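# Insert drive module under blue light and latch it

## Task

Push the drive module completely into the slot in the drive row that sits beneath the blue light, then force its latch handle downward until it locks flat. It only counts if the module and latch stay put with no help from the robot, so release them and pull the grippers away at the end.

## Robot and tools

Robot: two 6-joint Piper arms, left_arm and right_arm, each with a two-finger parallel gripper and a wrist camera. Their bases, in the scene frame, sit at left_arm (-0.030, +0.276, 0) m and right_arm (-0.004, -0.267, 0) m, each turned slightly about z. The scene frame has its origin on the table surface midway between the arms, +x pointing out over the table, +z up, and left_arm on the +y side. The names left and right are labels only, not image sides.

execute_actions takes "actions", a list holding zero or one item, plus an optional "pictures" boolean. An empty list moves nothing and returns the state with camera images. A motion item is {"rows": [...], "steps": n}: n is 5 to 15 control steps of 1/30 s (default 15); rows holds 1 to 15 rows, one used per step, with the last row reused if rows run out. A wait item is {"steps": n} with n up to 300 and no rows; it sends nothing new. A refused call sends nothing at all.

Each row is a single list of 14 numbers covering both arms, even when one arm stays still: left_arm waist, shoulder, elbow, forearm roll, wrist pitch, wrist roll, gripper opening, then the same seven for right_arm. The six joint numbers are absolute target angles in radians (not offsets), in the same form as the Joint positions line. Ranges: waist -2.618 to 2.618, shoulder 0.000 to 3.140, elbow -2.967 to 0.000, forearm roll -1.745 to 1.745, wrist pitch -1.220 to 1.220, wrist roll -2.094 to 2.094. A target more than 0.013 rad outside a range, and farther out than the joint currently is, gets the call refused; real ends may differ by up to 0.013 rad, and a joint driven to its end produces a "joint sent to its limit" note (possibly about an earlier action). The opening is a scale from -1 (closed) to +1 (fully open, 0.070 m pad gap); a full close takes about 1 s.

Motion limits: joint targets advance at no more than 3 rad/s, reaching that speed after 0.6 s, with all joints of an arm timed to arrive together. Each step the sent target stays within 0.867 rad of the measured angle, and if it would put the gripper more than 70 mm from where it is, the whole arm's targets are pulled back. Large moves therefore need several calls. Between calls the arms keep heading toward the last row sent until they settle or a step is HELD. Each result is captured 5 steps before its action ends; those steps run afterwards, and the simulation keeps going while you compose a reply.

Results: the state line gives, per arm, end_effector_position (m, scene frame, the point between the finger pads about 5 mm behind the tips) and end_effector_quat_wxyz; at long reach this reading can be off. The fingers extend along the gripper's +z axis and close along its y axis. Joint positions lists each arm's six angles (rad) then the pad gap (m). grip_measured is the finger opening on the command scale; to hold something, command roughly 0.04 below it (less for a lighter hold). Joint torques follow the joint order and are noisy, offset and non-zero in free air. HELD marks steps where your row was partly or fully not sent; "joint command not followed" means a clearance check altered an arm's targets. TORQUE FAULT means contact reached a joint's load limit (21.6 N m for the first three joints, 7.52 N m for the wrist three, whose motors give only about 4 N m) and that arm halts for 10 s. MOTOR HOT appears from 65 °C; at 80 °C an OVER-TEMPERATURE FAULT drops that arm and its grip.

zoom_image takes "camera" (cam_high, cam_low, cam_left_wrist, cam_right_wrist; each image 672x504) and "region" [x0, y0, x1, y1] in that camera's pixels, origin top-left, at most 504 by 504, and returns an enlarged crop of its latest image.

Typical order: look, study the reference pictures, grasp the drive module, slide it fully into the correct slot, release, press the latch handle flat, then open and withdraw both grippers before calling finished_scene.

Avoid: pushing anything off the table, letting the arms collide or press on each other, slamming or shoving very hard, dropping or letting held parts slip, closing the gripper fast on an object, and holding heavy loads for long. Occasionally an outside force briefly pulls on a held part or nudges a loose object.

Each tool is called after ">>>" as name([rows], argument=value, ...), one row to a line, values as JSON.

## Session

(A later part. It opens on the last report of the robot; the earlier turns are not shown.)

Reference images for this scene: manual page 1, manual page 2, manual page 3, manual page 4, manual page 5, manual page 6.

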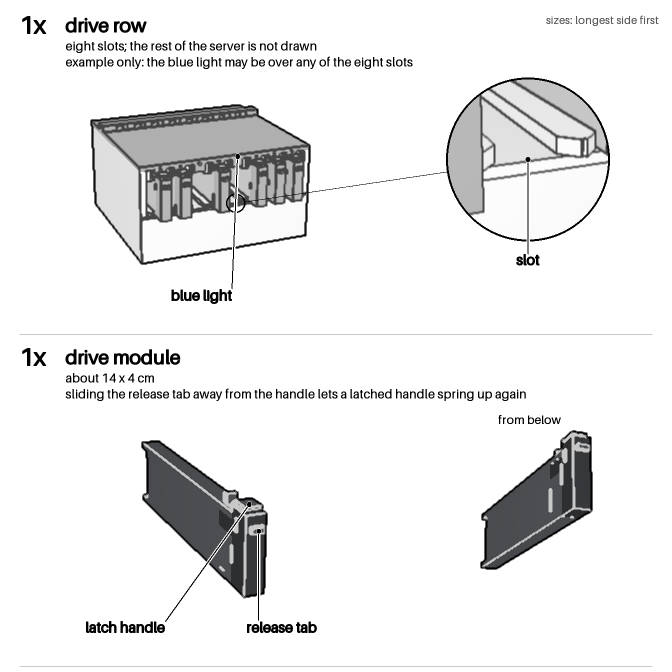

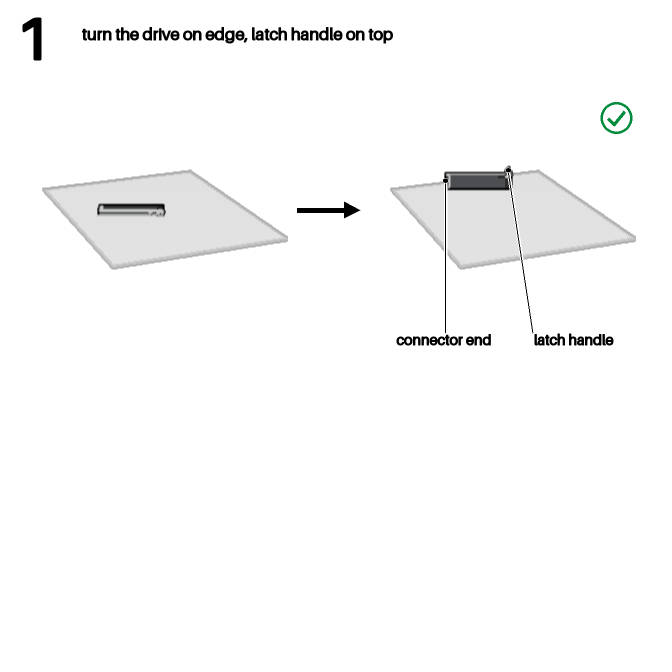

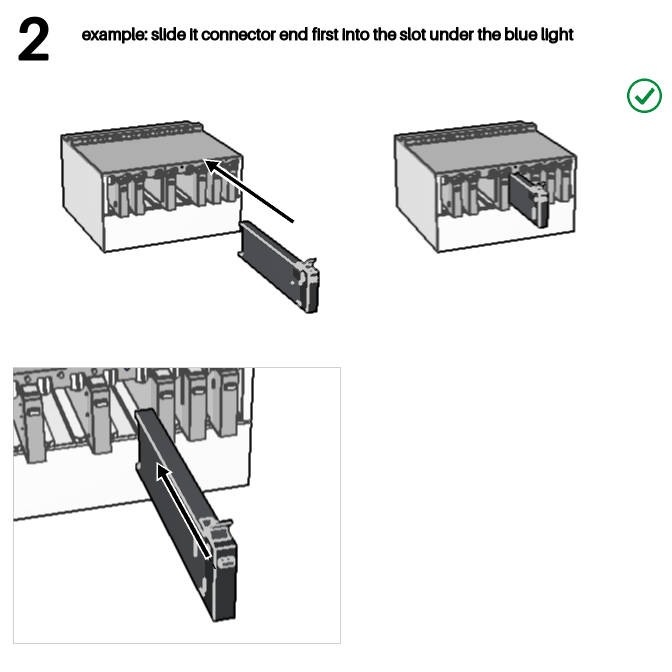

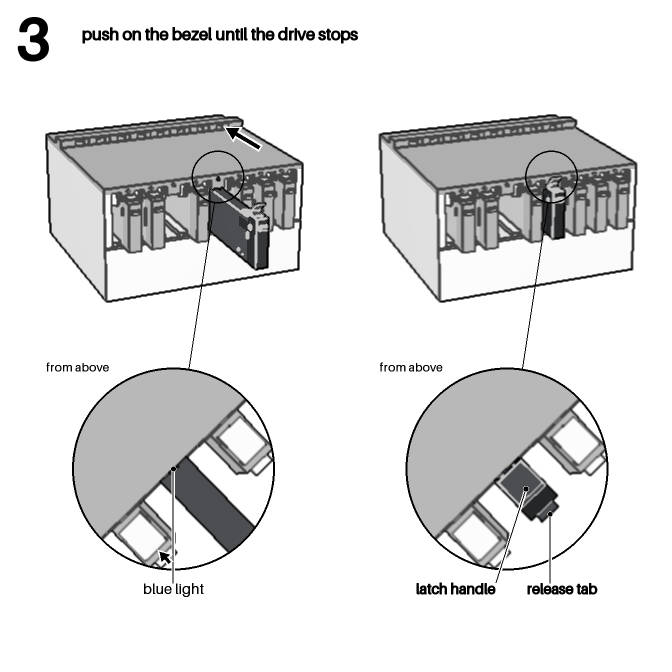

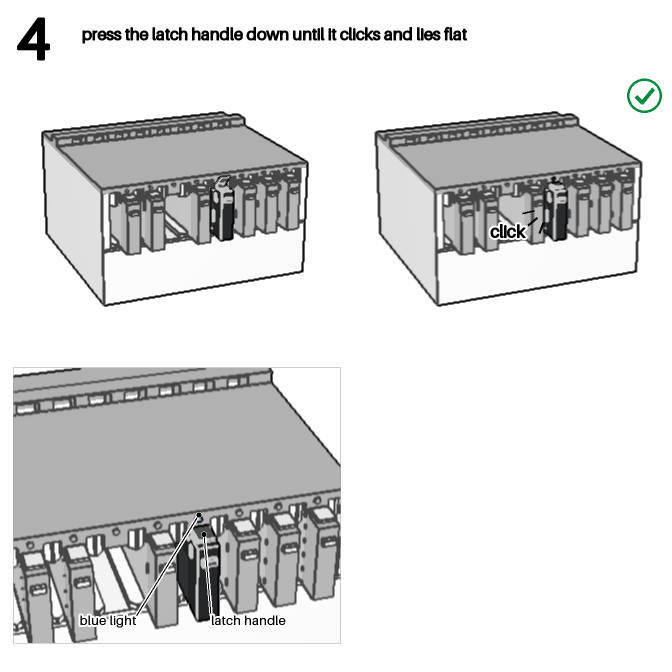

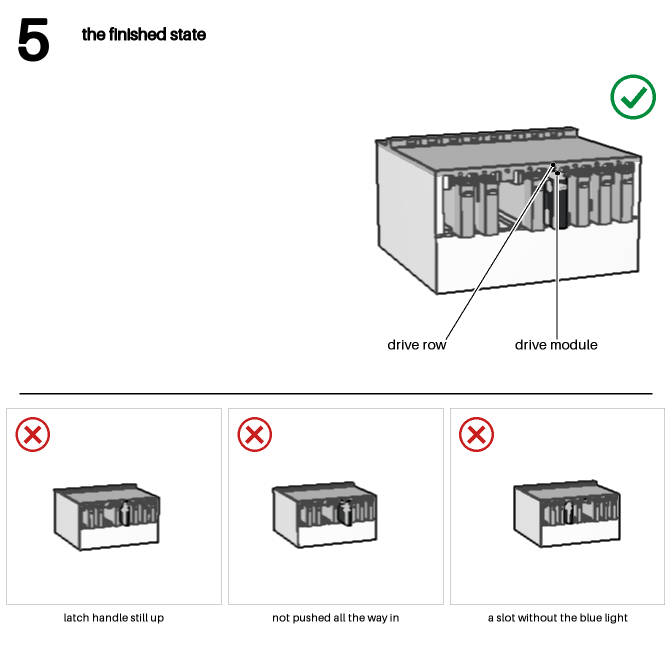

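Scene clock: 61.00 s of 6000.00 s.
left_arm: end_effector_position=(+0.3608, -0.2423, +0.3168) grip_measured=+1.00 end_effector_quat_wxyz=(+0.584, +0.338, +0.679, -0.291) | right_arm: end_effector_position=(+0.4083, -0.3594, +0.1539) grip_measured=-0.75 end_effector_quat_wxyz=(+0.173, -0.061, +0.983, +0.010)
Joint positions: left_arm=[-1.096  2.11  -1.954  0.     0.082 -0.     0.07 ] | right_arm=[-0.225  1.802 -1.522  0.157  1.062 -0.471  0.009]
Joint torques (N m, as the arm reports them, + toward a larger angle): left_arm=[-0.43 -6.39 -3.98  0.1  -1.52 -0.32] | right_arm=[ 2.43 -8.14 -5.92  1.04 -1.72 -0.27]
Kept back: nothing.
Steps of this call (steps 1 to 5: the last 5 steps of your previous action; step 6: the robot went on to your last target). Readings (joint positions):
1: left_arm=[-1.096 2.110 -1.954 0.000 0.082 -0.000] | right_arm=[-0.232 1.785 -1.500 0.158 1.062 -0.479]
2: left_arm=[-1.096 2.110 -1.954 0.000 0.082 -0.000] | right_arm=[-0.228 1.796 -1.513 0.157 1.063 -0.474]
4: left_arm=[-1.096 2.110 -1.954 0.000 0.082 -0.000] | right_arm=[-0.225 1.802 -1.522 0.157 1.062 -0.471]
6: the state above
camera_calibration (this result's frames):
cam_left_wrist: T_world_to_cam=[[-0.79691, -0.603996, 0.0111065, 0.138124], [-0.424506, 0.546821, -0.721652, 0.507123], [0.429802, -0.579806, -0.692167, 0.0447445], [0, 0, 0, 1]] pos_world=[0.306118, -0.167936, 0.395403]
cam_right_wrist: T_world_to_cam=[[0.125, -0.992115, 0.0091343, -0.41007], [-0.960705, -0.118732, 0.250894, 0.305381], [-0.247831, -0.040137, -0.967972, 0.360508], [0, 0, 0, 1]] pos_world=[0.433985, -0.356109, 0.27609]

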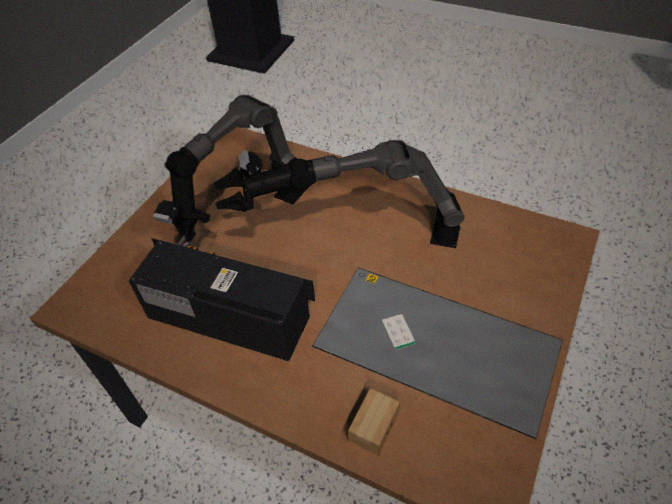

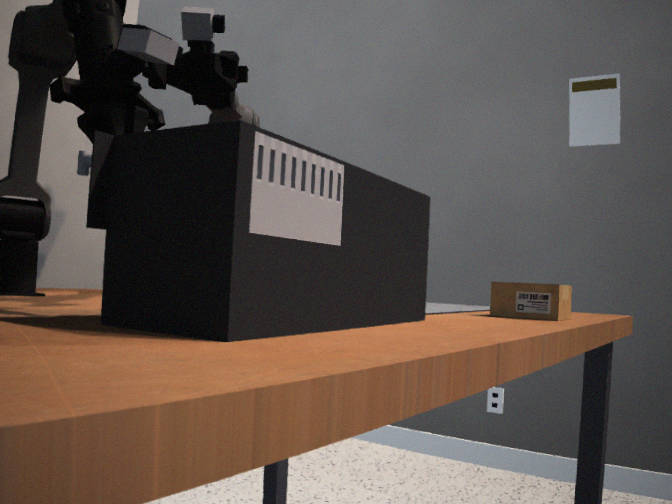

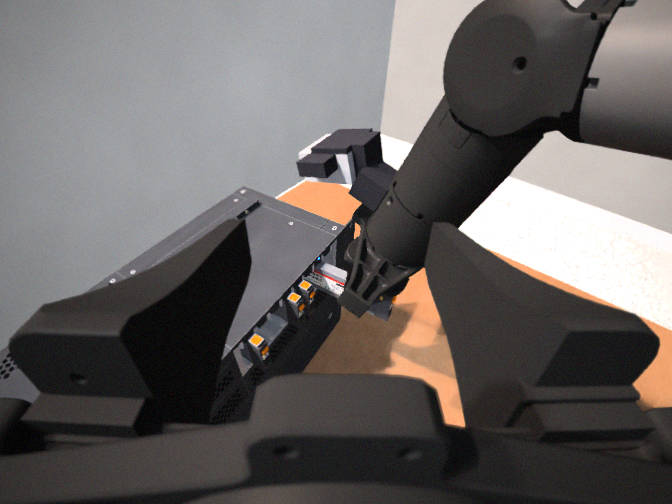

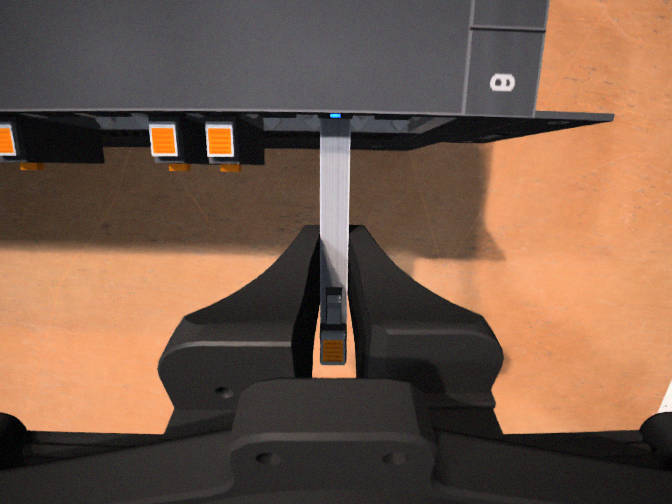

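>>> execute_actions([
  {"rows": [[-1.096,2.11,-1.954,0,0.082,0,1,-0.2251,1.7985,-1.5214,0.1577,1.0612,-0.4719,-0.2]], "steps": 12},
])

>>> execute_actions([
  {"rows": [[-1.096,2.11,-1.954,0,0.082,0,1,-0.2401,1.7601,-1.4692,0.1658,1.0504,-0.4923,-0.2],[-1.096,2.11,-1.954,0,0.082,0,1,-0.2551,1.7217,-1.417,0.1739,1.0396,-0.5127,-0.2],[-1.096,2.11,-1.954,0,0.082,0,1,-0.2731,1.6845,-1.3708,0.1811,1.034,-0.5349,-0.2],[-1.096,2.11,-1.954,0,0.082,0,1,-0.2911,1.6473,-1.3246,0.1883,1.0285,-0.5571,-0.2],[-1.096,2.11,-1.954,0,0.082,0,1,-0.3031,1.6225,-1.2938,0.1931,1.0248,-0.5719,-0.2]], "steps": 15},
])

>>> execute_actions([
  {"rows": [[-1.096,2.11,-1.954,0,0.082,0,1,-0.3031,1.6225,-1.2938,0.1931,1.0248,-0.5719,-1]], "steps": 15},
], pictures=true)

Scene clock: 61.53 s of 6000.00 s.
left_arm: end_effector_position=(+0.3608, -0.2423, +0.3168) grip_measured=+1.00 end_effector_quat_wxyz=(+0.584, +0.338, +0.679, -0.291) | right_arm: end_effector_position=(+0.4107, -0.3583, +0.1585) grip_measured=-0.33 end_effector_quat_wxyz=(+0.182, -0.062, +0.981, +0.009)
Joint positions: left_arm=[-1.096  2.11  -1.954  0.     0.082 -0.     0.07 ] | right_arm=[-0.223  1.795 -1.524  0.162  1.055 -0.473  0.024]
Joint torques (N m, as the arm reports them, + toward a larger angle): left_arm=[-0.37 -6.24 -3.7   0.08 -1.54 -0.31] | right_arm=[-0.71 -6.33 -3.59 -0.06 -0.08 -0.13]
Steps of this call (steps 1 to 9: the robot went on to your last target; steps 10 to 16: the first 7 steps of this action). Readings (joint positions):
10: left_arm=[-1.096 2.110 -1.954 0.000 0.082 -0.000] | right_arm=[-0.225 1.801 -1.521 0.157 1.061 -0.472]
11: left_arm=[-1.096 2.110 -1.954 0.000 0.082 -0.000] | right_arm=[-0.224 1.799 -1.523 0.161 1.055 -0.472]
13: left_arm=[-1.096 2.110 -1.954 0.000 0.082 -0.000] | right_arm=[-0.223 1.795 -1.524 0.163 1.052 -0.473]
16: the state above

Scene clock: 62.03 s of 6000.00 s.
left_arm: end_effector_position=(+0.3608, -0.2423, +0.3168) grip_measured=+1.00 end_effector_quat_wxyz=(+0.584, +0.338, +0.679, -0.291) | right_arm: end_effector_position=(+0.3607, -0.3658, +0.1564) grip_measured=-0.20 end_effector_quat_wxyz=(+0.174, -0.062, +0.983, +0.011)
Joint positions: left_arm=[-1.096  2.11  -1.954  0.     0.082 -0.     0.07 ] | right_arm=[-0.291  1.647 -1.325  0.187  1.03  -0.557  0.028]
Joint torques (N m, as the arm reports them, + toward a larger angle): left_arm=[-0.33 -6.45 -3.89  0.08 -1.52 -0.33] | right_arm=[ 0.49 -4.55 -3.82  0.36 -0.39  0.01]
Steps of this call (steps 1 to 5: the last 5 steps of your previous action; steps 6 to 15: the first 10 steps of this action). Readings (joint positions):
6: left_arm=[-1.096 2.110 -1.954 0.000 0.082 -0.000] | right_arm=[-0.224 1.795 -1.524 0.159 1.059 -0.473]
7: left_arm=[-1.096 2.110 -1.954 0.000 0.082 -0.000] | right_arm=[-0.225 1.794 -1.520 0.159 1.059 -0.473]
9: left_arm=[-1.096 2.110 -1.954 0.000 0.082 -0.000] | right_arm=[-0.233 1.779 -1.494 0.161 1.056 -0.483]
13: left_arm=[-1.096 2.110 -1.954 0.000 0.082 -0.000] | right_arm=[-0.271 1.691 -1.378 0.179 1.036 -0.532]
15: the state above

Scene clock: 62.53 s of 6000.00 s.
left_arm: end_effector_position=(+0.3608, -0.2423, +0.3168) grip_measured=+1.00 end_effector_quat_wxyz=(+0.584, +0.338, +0.679, -0.291) | right_arm: end_effector_position=(+0.3528, -0.3665, +0.1562) grip_measured=-0.83 end_effector_quat_wxyz=(+0.175, -0.062, +0.983, +0.011)
Joint positions: left_arm=[-1.096  2.11  -1.954  0.     0.082 -0.     0.07 ] | right_arm=[-0.303  1.622 -1.293  0.193  1.025 -0.572  0.006]
Joint torques (N m, as the arm reports them, + toward a larger angle): left_arm=[-0.4  -6.38 -3.84  0.07 -1.54 -0.31] | right_arm=[ 0.35 -4.68 -4.63  0.34 -0.31  0.04]
Steps of this call (steps 1 to 5: the last 5 steps of your previous action; steps 6 to 15: the first 10 steps of this action). Readings (joint positions):
6: left_arm=[-1.096 2.110 -1.954 0.000 0.082 -0.000] | right_arm=[-0.304 1.620 -1.292 0.193 1.025 -0.573]
7: left_arm=[-1.096 2.110 -1.954 0.000 0.082 -0.000] | right_arm=[-0.304 1.621 -1.292 0.193 1.025 -0.573]
9: left_arm=[-1.096 2.110 -1.954 0.000 0.082 -0.000] | right_arm=[-0.304 1.621 -1.292 0.193 1.025 -0.573]
13: left_arm=[-1.096 2.110 -1.954 0.000 0.082 -0.000] | right_arm=[-0.303 1.622 -1.293 0.193 1.025 -0.572]
15: the state above
camera_calibration (this result's frames):
cam_left_wrist: T_world_to_cam=[[-0.79691, -0.603996, 0.0111066, 0.138124], [-0.424506, 0.546821, -0.721651, 0.507123], [0.429802, -0.579806, -0.692168, 0.0447447], [0, 0, 0, 1]] pos_world=[0.306118, -0.167936, 0.395403]
cam_right_wrist: T_world_to_cam=[[0.127653, -0.991785, 0.00816729, -0.410876], [-0.961486, -0.121723, 0.24643, 0.250524], [-0.243412, -0.0393102, -0.969126, 0.347581], [0, 0, 0, 1]] pos_world=[0.37793, -0.363343, 0.278469]

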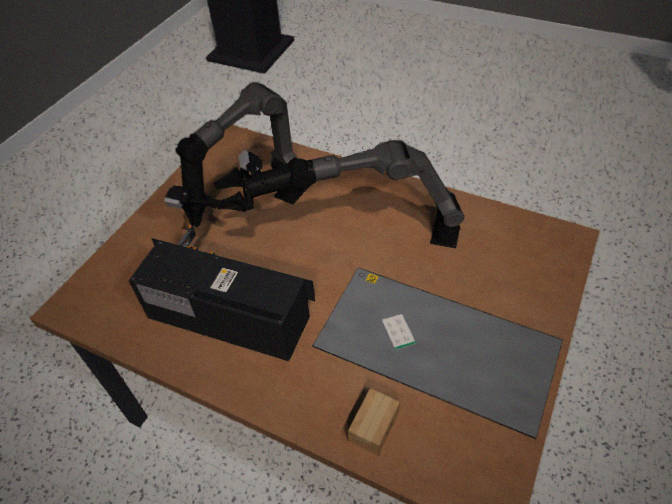

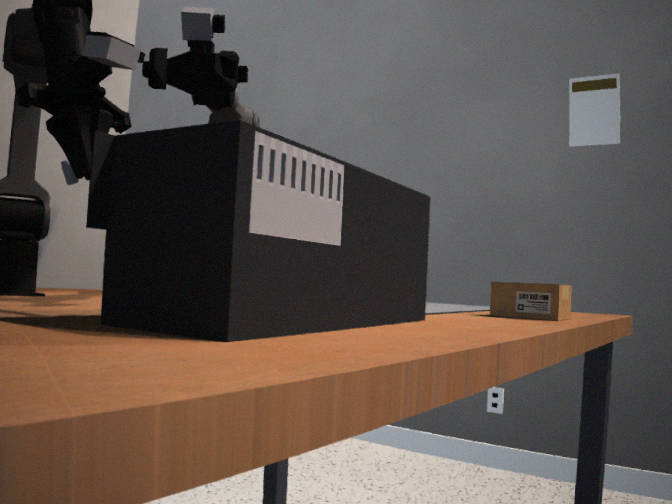

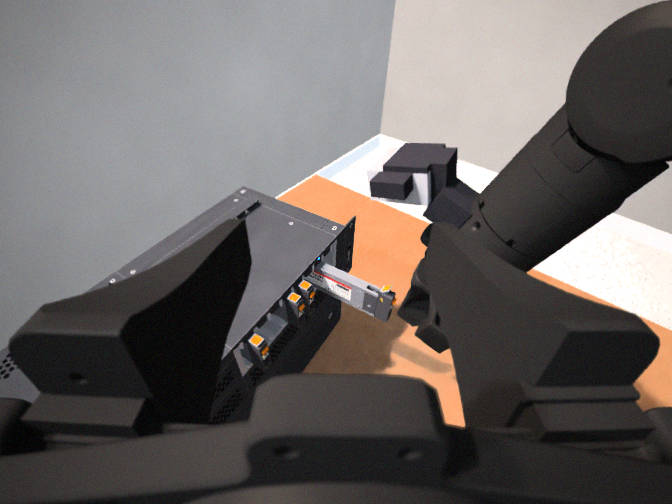

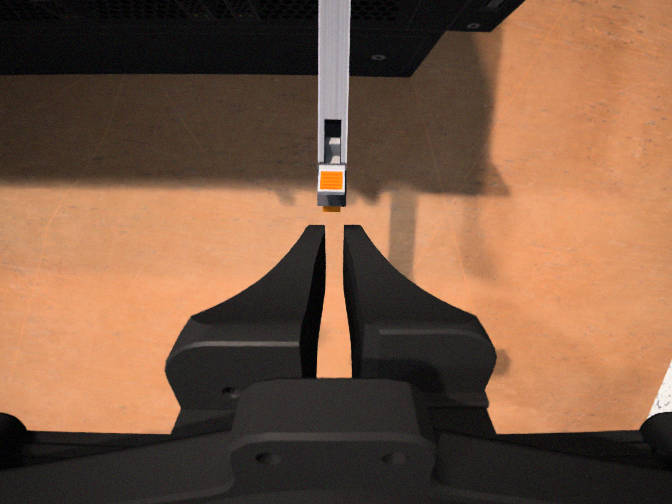

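Push to n=76 first.

>>> execute_actions([
  {"rows": [[-1.096,2.11,-1.954,0,0.082,0,1,-0.2941,1.6411,-1.3169,0.1895,1.0276,-0.5608,-1],[-1.096,2.11,-1.954,0,0.082,0,1,-0.2851,1.6597,-1.34,0.1859,1.0304,-0.5497,-1],[-1.096,2.11,-1.954,0,0.082,0,1,-0.2761,1.6783,-1.3631,0.1823,1.0331,-0.5386,-1],[-1.096,2.11,-1.954,0,0.082,0,1,-0.2671,1.6969,-1.3862,0.1787,1.0359,-0.5275,-1],[-1.096,2.11,-1.954,0,0.082,0,1,-0.2581,1.7155,-1.4093,0.1751,1.0387,-0.5164,-1],[-1.096,2.11,-1.954,0,0.082,0,1,-0.2501,1.7345,-1.4344,0.1712,1.0432,-0.5059,-1],[-1.096,2.11,-1.954,0,0.082,0,1,-0.2426,1.7537,-1.4605,0.1672,1.0486,-0.4957,-1],[-1.096,2.11,-1.954,0,0.082,0,1,-0.2351,1.7729,-1.4866,0.1631,1.054,-0.4855,-1],[-1.096,2.11,-1.954,0,0.082,0,1,-0.2276,1.7921,-1.5127,0.159,1.0594,-0.4753,-1],[-1.096,2.11,-1.954,0,0.082,0,1,-0.2206,1.8117,-1.5404,0.1552,1.0662,-0.4655,-1],[-1.096,2.11,-1.954,0,0.082,0,1,-0.2139,1.8315,-1.5689,0.1515,1.0737,-0.4559,-1],[-1.096,2.11,-1.954,0,0.082,0,1,-0.2071,1.8513,-1.5974,0.1477,1.0812,-0.4463,-1]], "steps": 15},
])

>>> execute_actions([
  {"steps": 10},
], pictures=true)

Scene clock: 63.23 s of 6000.00 s.
left_arm: end_effector_position=(+0.3608, -0.2423, +0.3168) grip_measured=+1.00 end_effector_quat_wxyz=(+0.584, +0.338, +0.679, -0.291) | right_arm: end_effector_position=(+0.3967, -0.3608, +0.1558) grip_measured=-1.00 end_effector_quat_wxyz=(+0.175, -0.061, +0.983, +0.010)
Joint positions: left_arm=[-1.096  2.11  -1.954  0.     0.082 -0.     0.07 ] | right_arm=[-0.241  1.76  -1.469  0.167  1.05  -0.493  0.   ]
Joint torques (N m, as the arm reports them, + toward a larger angle): left_arm=[-0.28 -6.27 -3.78  0.1  -1.51 -0.32] | right_arm=[ 0.25 -5.5  -4.54 -0.02 -0.05  0.05]
Steps of this call (steps 1 to 5: the last 5 steps of your previous action; steps 6 to 11: the robot went on to your last target; steps 12 to 21: the first 10 steps of this action). Readings (joint positions):
12: left_arm=[-1.096 2.110 -1.954 0.000 0.082 -0.000] | right_arm=[-0.303 1.623 -1.294 0.193 1.025 -0.572]
13: left_arm=[-1.096 2.110 -1.954 0.000 0.082 -0.000] | right_arm=[-0.302 1.625 -1.297 0.193 1.025 -0.570]
15: left_arm=[-1.096 2.110 -1.954 0.000 0.082 -0.000] | right_arm=[-0.292 1.644 -1.322 0.190 1.027 -0.558]
19: left_arm=[-1.096 2.110 -1.954 0.000 0.082 -0.000] | right_arm=[-0.256 1.722 -1.419 0.175 1.040 -0.513]
21: the state above

Scene clock: 63.57 s of 6000.00 s.
left_arm: end_effector_position=(+0.3608, -0.2423, +0.3168) grip_measured=+1.00 end_effector_quat_wxyz=(+0.584, +0.338, +0.679, -0.291) | right_arm: end_effector_position=(+0.4218, -0.3579, +0.1547) grip_measured=-1.00 end_effector_quat_wxyz=(+0.170, -0.061, +0.984, +0.009)
Joint positions: left_arm=[-1.096  2.11  -1.954  0.     0.082 -0.     0.07 ] | right_arm=[-0.208  1.851 -1.597  0.144  1.09  -0.446  0.   ]
Joint torques (N m, as the arm reports them, + toward a larger angle): left_arm=[-0.49 -6.38 -3.87  0.07 -1.51 -0.33] | right_arm=[ 2.16 -5.97 -4.66  0.94 -2.27 -0.12]
Kept back: nothing.
Steps of this call (steps 1 to 5: the last 5 steps of your previous action; steps 6 to 10: the robot went on to your last target). Readings (joint positions):
1: left_arm=[-1.096 2.110 -1.954 0.000 0.082 -0.000] | right_arm=[-0.233 1.779 -1.494 0.163 1.055 -0.483]
2: left_arm=[-1.096 2.110 -1.954 0.000 0.082 -0.000] | right_arm=[-0.227 1.797 -1.520 0.159 1.061 -0.474]
4: left_arm=[-1.096 2.110 -1.954 0.000 0.082 -0.000] | right_arm=[-0.214 1.832 -1.569 0.152 1.074 -0.456]
8: left_arm=[-1.096 2.110 -1.954 0.000 0.082 -0.000] | right_arm=[-0.208 1.851 -1.597 0.144 1.091 -0.446]
10: the state above
camera_calibration (this result's frames):
cam_left_wrist: T_world_to_cam=[[-0.79691, -0.603996, 0.0111065, 0.138124], [-0.424506, 0.546821, -0.721651, 0.507123], [0.429802, -0.579806, -0.692168, 0.0447447], [0, 0, 0, 1]] pos_world=[0.306118, -0.167936, 0.395403]
cam_right_wrist: T_world_to_cam=[[0.124618, -0.992149, 0.0105425, -0.410324], [-0.959255, -0.117757, 0.256832, 0.317128], [-0.253574, -0.0421189, -0.966399, 0.366065], [0, 0, 0, 1]] pos_world=[0.448165, -0.35434, 0.276642]

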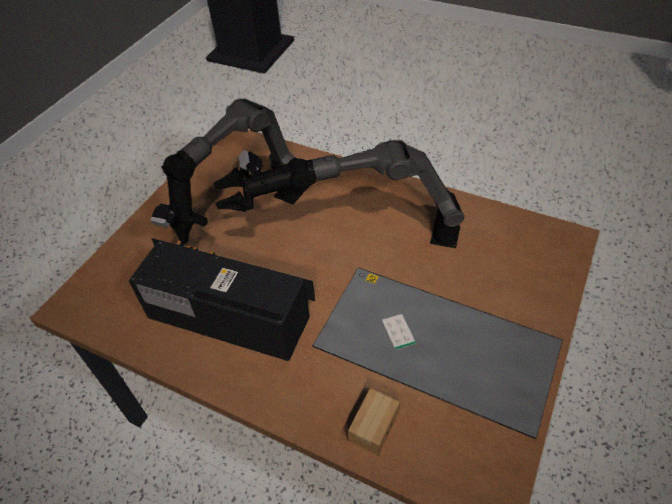

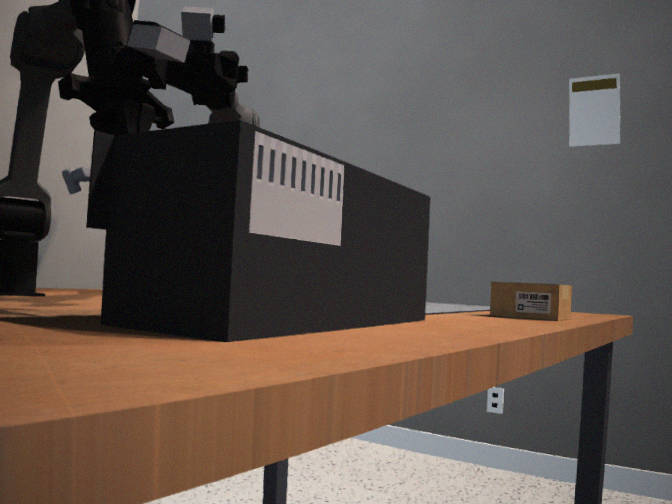

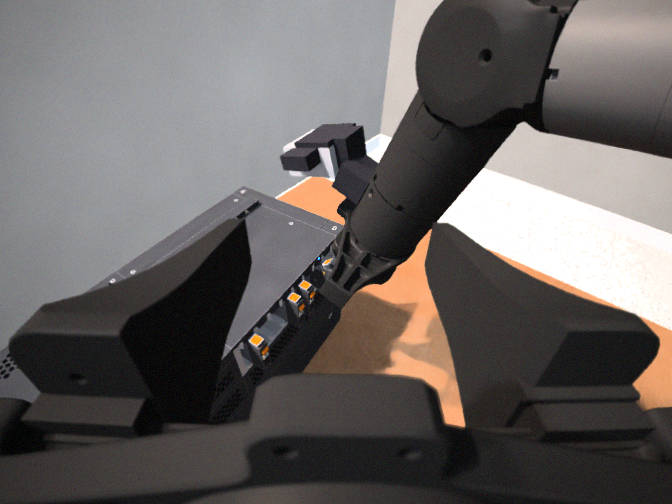

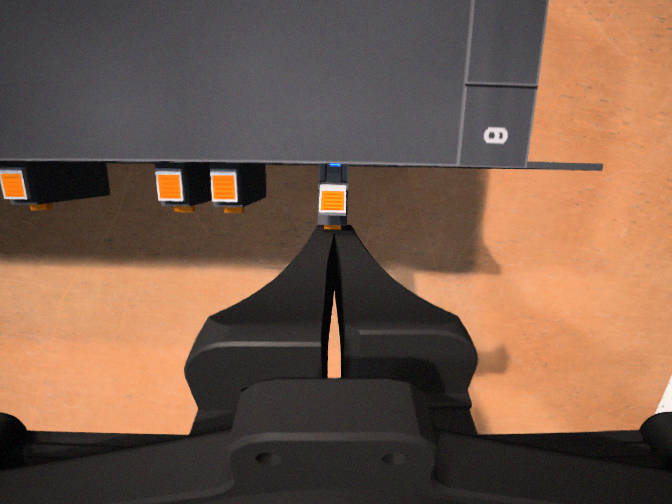

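>>> execute_actions([
  {"rows": [[-1.096,2.11,-1.954,0,0.082,0,1,-0.2049,1.8579,-1.6069,0.1465,1.0837,-0.4431,-1],[-1.096,2.11,-1.954,0,0.082,0,1,-0.2026,1.8645,-1.6164,0.1452,1.0862,-0.4399,-1],[-1.096,2.11,-1.954,0,0.082,0,1,-0.2004,1.8711,-1.6259,0.144,1.0887,-0.4367,-1],[-1.096,2.11,-1.954,0,0.082,0,1,-0.1981,1.8777,-1.6354,0.1427,1.0912,-0.4335,-1],[-1.096,2.11,-1.954,0,0.082,0,1,-0.1981,1.8777,-1.6354,0.1427,1.0912,-0.4335,-1],[-1.096,2.11,-1.954,0,0.082,0,1,-0.1981,1.8777,-1.6354,0.1427,1.0912,-0.4335,-1],[-1.096,2.11,-1.954,0,0.082,0,1,-0.1981,1.8777,-1.6354,0.1427,1.0912,-0.4335,-1],[-1.096,2.11,-1.954,0,0.082,0,1,-0.1981,1.8777,-1.6354,0.1427,1.0912,-0.4335,-1],[-1.096,2.11,-1.954,0,0.082,0,1,-0.1981,1.8777,-1.6354,0.1427,1.0912,-0.4335,-1],[-1.096,2.11,-1.954,0,0.082,0,1,-0.1981,1.8777,-1.6354,0.1427,1.0912,-0.4335,-1],[-1.096,2.11,-1.954,0,0.082,0,1,-0.2139,1.8315,-1.5689,0.1515,1.0737,-0.4559,-1]], "steps": 15},
], pictures=true)

Scene clock: 64.40 s of 6000.00 s.
left_arm: end_effector_position=(+0.3608, -0.2423, +0.3168) grip_measured=+1.00 end_effector_quat_wxyz=(+0.584, +0.338, +0.679, -0.291) | right_arm: end_effector_position=(+0.4273, -0.3569, +0.1538) grip_measured=-1.00 end_effector_quat_wxyz=(+0.165, -0.061, +0.984, +0.009)
Joint positions: left_arm=[-1.096  2.11  -1.954  0.     0.082 -0.     0.07 ] | right_arm=[-0.2    1.877 -1.634  0.138  1.108 -0.434  0.   ]
Joint torques (N m, as the arm reports them, + toward a larger angle): left_arm=[-0.38 -6.2  -4.    0.07 -1.51 -0.31] | right_arm=[ 6.67 -5.09 -7.04  2.29 -3.47 -0.04]
Steps of this call (steps 1 to 15: the robot went on to your last target; steps 16 to 25: the first 10 steps of this action). Readings (joint positions):
16: left_arm=[-1.096 2.110 -1.954 0.000 0.082 -0.000] | right_arm=[-0.207 1.851 -1.597 0.148 1.079 -0.446]
17: left_arm=[-1.096 2.110 -1.954 0.000 0.082 -0.000] | right_arm=[-0.207 1.853 -1.599 0.148 1.080 -0.446]
19: left_arm=[-1.096 2.110 -1.954 0.000 0.082 -0.000] | right_arm=[-0.203 1.866 -1.618 0.144 1.090 -0.440]
23: left_arm=[-1.096 2.110 -1.954 0.000 0.082 -0.000] | right_arm=[-0.201 1.877 -1.634 0.138 1.108 -0.434]
25: the state above
camera_calibration (this result's frames):
cam_left_wrist: T_world_to_cam=[[-0.79691, -0.603996, 0.0111063, 0.138124], [-0.424506, 0.546822, -0.721651, 0.507123], [0.429802, -0.579806, -0.692168, 0.0447447], [0, 0, 0, 1]] pos_world=[0.306118, -0.167937, 0.395403]
cam_right_wrist: T_world_to_cam=[[0.124613, -0.99216, 0.00944953, -0.409898], [-0.957021, -0.117675, 0.265071, 0.320609], [-0.261881, -0.0420747, -0.964183, 0.369878], [0, 0, 0, 1]] pos_world=[0.454772, -0.353394, 0.275519]

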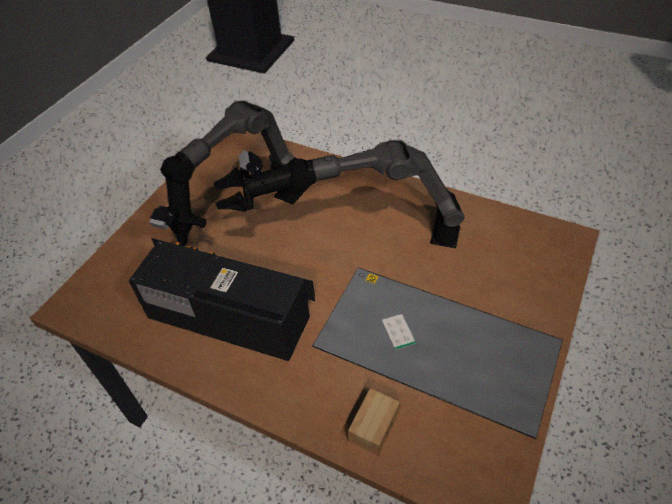

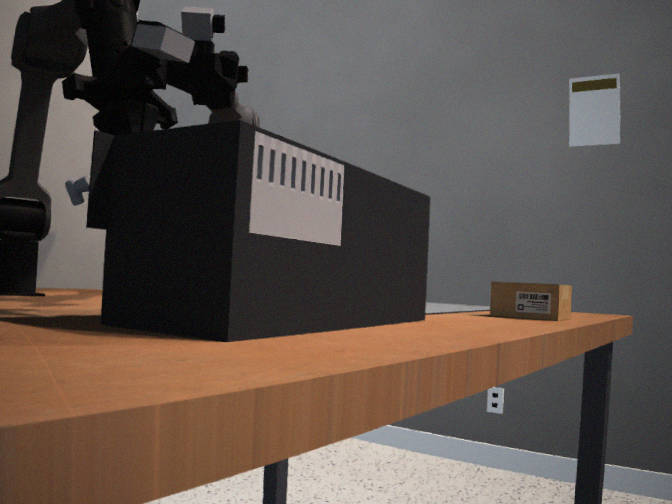

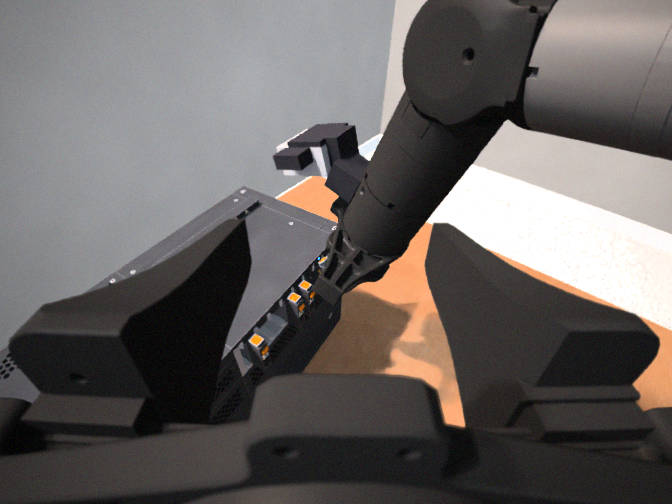

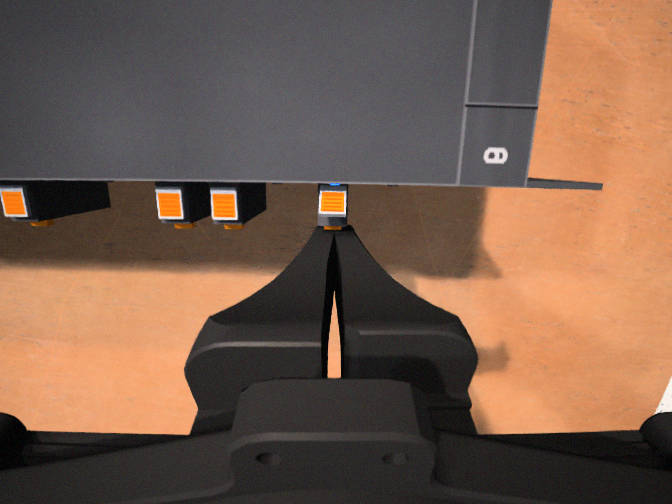

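>>> execute_actions([
  {"rows": [[-1.096,2.11,-1.954,0,0.082,0,1,-0.2139,1.8115,-1.7039,0.1515,1.2,-0.4559,-1]], "steps": 15},
])

>>> execute_actions([
  {"steps": 6},
])

Scene clock: 64.90 s of 6000.00 s.
left_arm: end_effector_position=(+0.3608, -0.2423, +0.3168) grip_measured=+1.00 end_effector_quat_wxyz=(+0.584, +0.338, +0.679, -0.291) | right_arm: end_effector_position=(+0.4193, -0.3557, +0.1954) grip_measured=-1.00 end_effector_quat_wxyz=(+0.188, -0.070, +0.980, +0.008)
Joint positions: left_arm=[-1.096  2.11  -1.954  0.     0.082 -0.     0.07 ] | right_arm=[-0.213  1.811 -1.69   0.154  1.189 -0.456  0.   ]
Joint torques (N m, as the arm reports them, + toward a larger angle): left_arm=[-0.39 -6.4  -3.81  0.07 -1.53 -0.33] | right_arm=[-0.73 -6.15 -2.93 -0.07 -0.24 -0.17]
Steps of this call (steps 1 to 5: the last 5 steps of your previous action; steps 6 to 15: the first 10 steps of this action). Readings (joint positions):
6: left_arm=[-1.096 2.110 -1.954 0.000 0.082 -0.000] | right_arm=[-0.207 1.839 -1.581 0.160 1.056 -0.454]
7: left_arm=[-1.096 2.110 -1.954 0.000 0.082 -0.000] | right_arm=[-0.208 1.832 -1.574 0.161 1.055 -0.455]
9: left_arm=[-1.096 2.110 -1.954 0.000 0.082 -0.000] | right_arm=[-0.210 1.822 -1.574 0.160 1.077 -0.456]
13: left_arm=[-1.096 2.110 -1.954 0.000 0.082 -0.000] | right_arm=[-0.212 1.814 -1.646 0.155 1.165 -0.456]
15: the state above

Scene clock: 65.10 s of 6000.00 s.
left_arm: end_effector_position=(+0.3608, -0.2423, +0.3168) grip_measured=+1.00 end_effector_quat_wxyz=(+0.584, +0.338, +0.679, -0.291) | right_arm: end_effector_position=(+0.4202, -0.3567, +0.2003) grip_measured=-1.00 end_effector_quat_wxyz=(+0.191, -0.071, +0.979, +0.006)
Joint positions: left_arm=[-1.096  2.11  -1.954  0.     0.082 -0.     0.07 ] | right_arm=[-0.214  1.81  -1.706  0.152  1.198 -0.456  0.   ]
Joint torques (N m, as the arm reports them, + toward a larger angle): left_arm=[-0.41 -6.49 -3.81  0.07 -1.54 -0.33] | right_arm=[-0.97 -6.12 -2.98 -0.04 -0.1  -0.18]
Kept back: nothing.
Steps of this call (steps 1 to 5: the last 5 steps of your previous action; step 6: the robot went on to your last target). Readings (joint positions):
1: left_arm=[-1.096 2.110 -1.954 0.000 0.082 -0.000] | right_arm=[-0.213 1.811 -1.702 0.154 1.195 -0.456]
2: left_arm=[-1.096 2.110 -1.954 0.000 0.082 -0.000] | right_arm=[-0.213 1.810 -1.707 0.153 1.198 -0.456]
4: left_arm=[-1.096 2.110 -1.954 0.000 0.082 -0.000] | right_arm=[-0.213 1.810 -1.707 0.152 1.198 -0.456]
6: the state above

>>> execute_actions([
  {"rows": [[-1.096,2.11,-1.954,0,0.082,0,1,-0.199,1.8575,-1.77,0.143,1.2,-0.434,-1]], "steps": 15},
])

>>> execute_actions([
  {"steps": 6},
], pictures=true)

Scene clock: 65.67 s of 6000.00 s.
left_arm: end_effector_position=(+0.3608, -0.2423, +0.3168) grip_measured=+1.00 end_effector_quat_wxyz=(+0.584, +0.338, +0.679, -0.291) | right_arm: end_effector_position=(+0.4357, -0.3562, +0.1993) grip_measured=-1.00 end_effector_quat_wxyz=(+0.196, -0.069, +0.978, +0.003)
Joint positions: left_arm=[-1.096  2.11  -1.954  0.     0.082 -0.     0.07 ] | right_arm=[-0.199  1.86  -1.771  0.143  1.201 -0.434  0.   ]
Joint torques (N m, as the arm reports them, + toward a larger angle): left_arm=[-0.32 -6.31 -3.96  0.07 -1.54 -0.33] | right_arm=[ 0.02 -7.44 -3.77 -0.01 -0.28 -0.02]
Steps of this call (steps 1 to 7: the robot went on to your last target; steps 8 to 17: the first 10 steps of this action). Readings (joint positions):
8: left_arm=[-1.096 2.110 -1.954 0.000 0.082 -0.000] | right_arm=[-0.214 1.811 -1.704 0.152 1.200 -0.456]
9: left_arm=[-1.096 2.110 -1.954 0.000 0.082 -0.000] | right_arm=[-0.214 1.813 -1.706 0.151 1.200 -0.456]
11: left_arm=[-1.096 2.110 -1.954 0.000 0.082 -0.000] | right_arm=[-0.209 1.830 -1.729 0.148 1.201 -0.448]
15: left_arm=[-1.096 2.110 -1.954 0.000 0.082 -0.000] | right_arm=[-0.199 1.860 -1.771 0.143 1.201 -0.434]
17: the state above

Scene clock: 65.87 s of 6000.00 s.
left_arm: end_effector_position=(+0.3608, -0.2423, +0.3168) grip_measured=+1.00 end_effector_quat_wxyz=(+0.584, +0.338, +0.679, -0.291) | right_arm: end_effector_position=(+0.4356, -0.3562, +0.1998) grip_measured=-1.00 end_effector_quat_wxyz=(+0.196, -0.069, +0.978, +0.003)
Joint positions: left_arm=[-1.096  2.11  -1.954  0.     0.082 -0.     0.07 ] | right_arm=[-0.199  1.859 -1.771  0.143  1.201 -0.434  0.   ]
Joint torques (N m, as the arm reports them, + toward a larger angle): left_arm=[-0.37 -6.38 -3.84  0.07 -1.54 -0.3 ] | right_arm=[-0.2  -7.28 -3.53 -0.02 -0.36 -0.05]
Kept back: nothing.
Steps of this call (steps 1 to 5: the last 5 steps of your previous action; step 6: the robot went on to your last target). Readings (joint positions):
1: left_arm=[-1.096 2.110 -1.954 0.000 0.082 -0.000] | right_arm=[-0.199 1.860 -1.771 0.143 1.201 -0.434]
2: left_arm=[-1.096 2.110 -1.954 0.000 0.082 -0.000] | right_arm=[-0.199 1.860 -1.771 0.143 1.201 -0.434]
4: left_arm=[-1.096 2.110 -1.954 0.000 0.082 -0.000] | right_arm=[-0.199 1.859 -1.771 0.143 1.201 -0.434]
6: the state above
camera_calibration (this result's frames):
cam_left_wrist: T_world_to_cam=[[-0.79691, -0.603996, 0.0111066, 0.138124], [-0.424506, 0.546821, -0.721651, 0.507123], [0.429802, -0.579806, -0.692167, 0.0447447], [0, 0, 0, 1]] pos_world=[0.306118, -0.167936, 0.395403]
cam_right_wrist: T_world_to_cam=[[0.137531, -0.990086, 0.0285538, -0.41936], [-0.970142, -0.128834, 0.20549, 0.330064], [-0.199774, -0.0559625, -0.978243, 0.387247], [0, 0, 0, 1]] pos_world=[0.455246, -0.351007, 0.322971]

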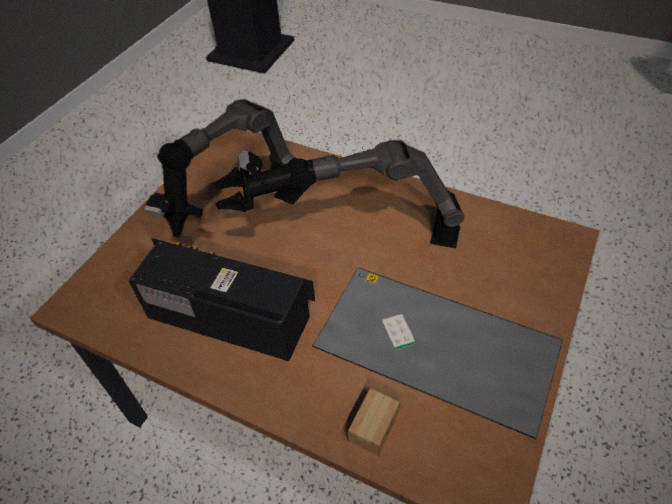

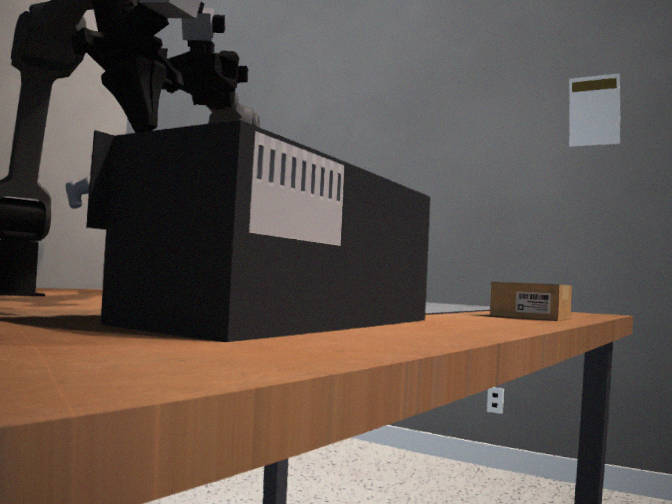

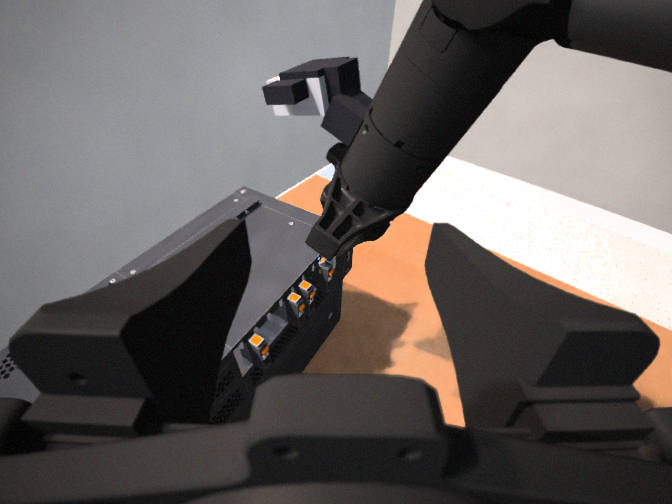

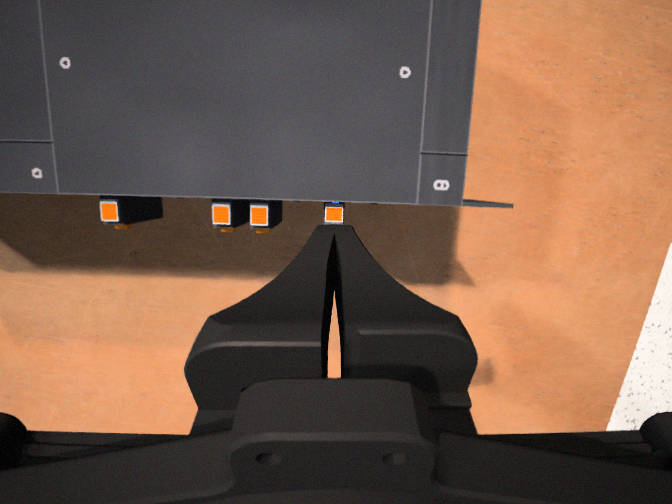

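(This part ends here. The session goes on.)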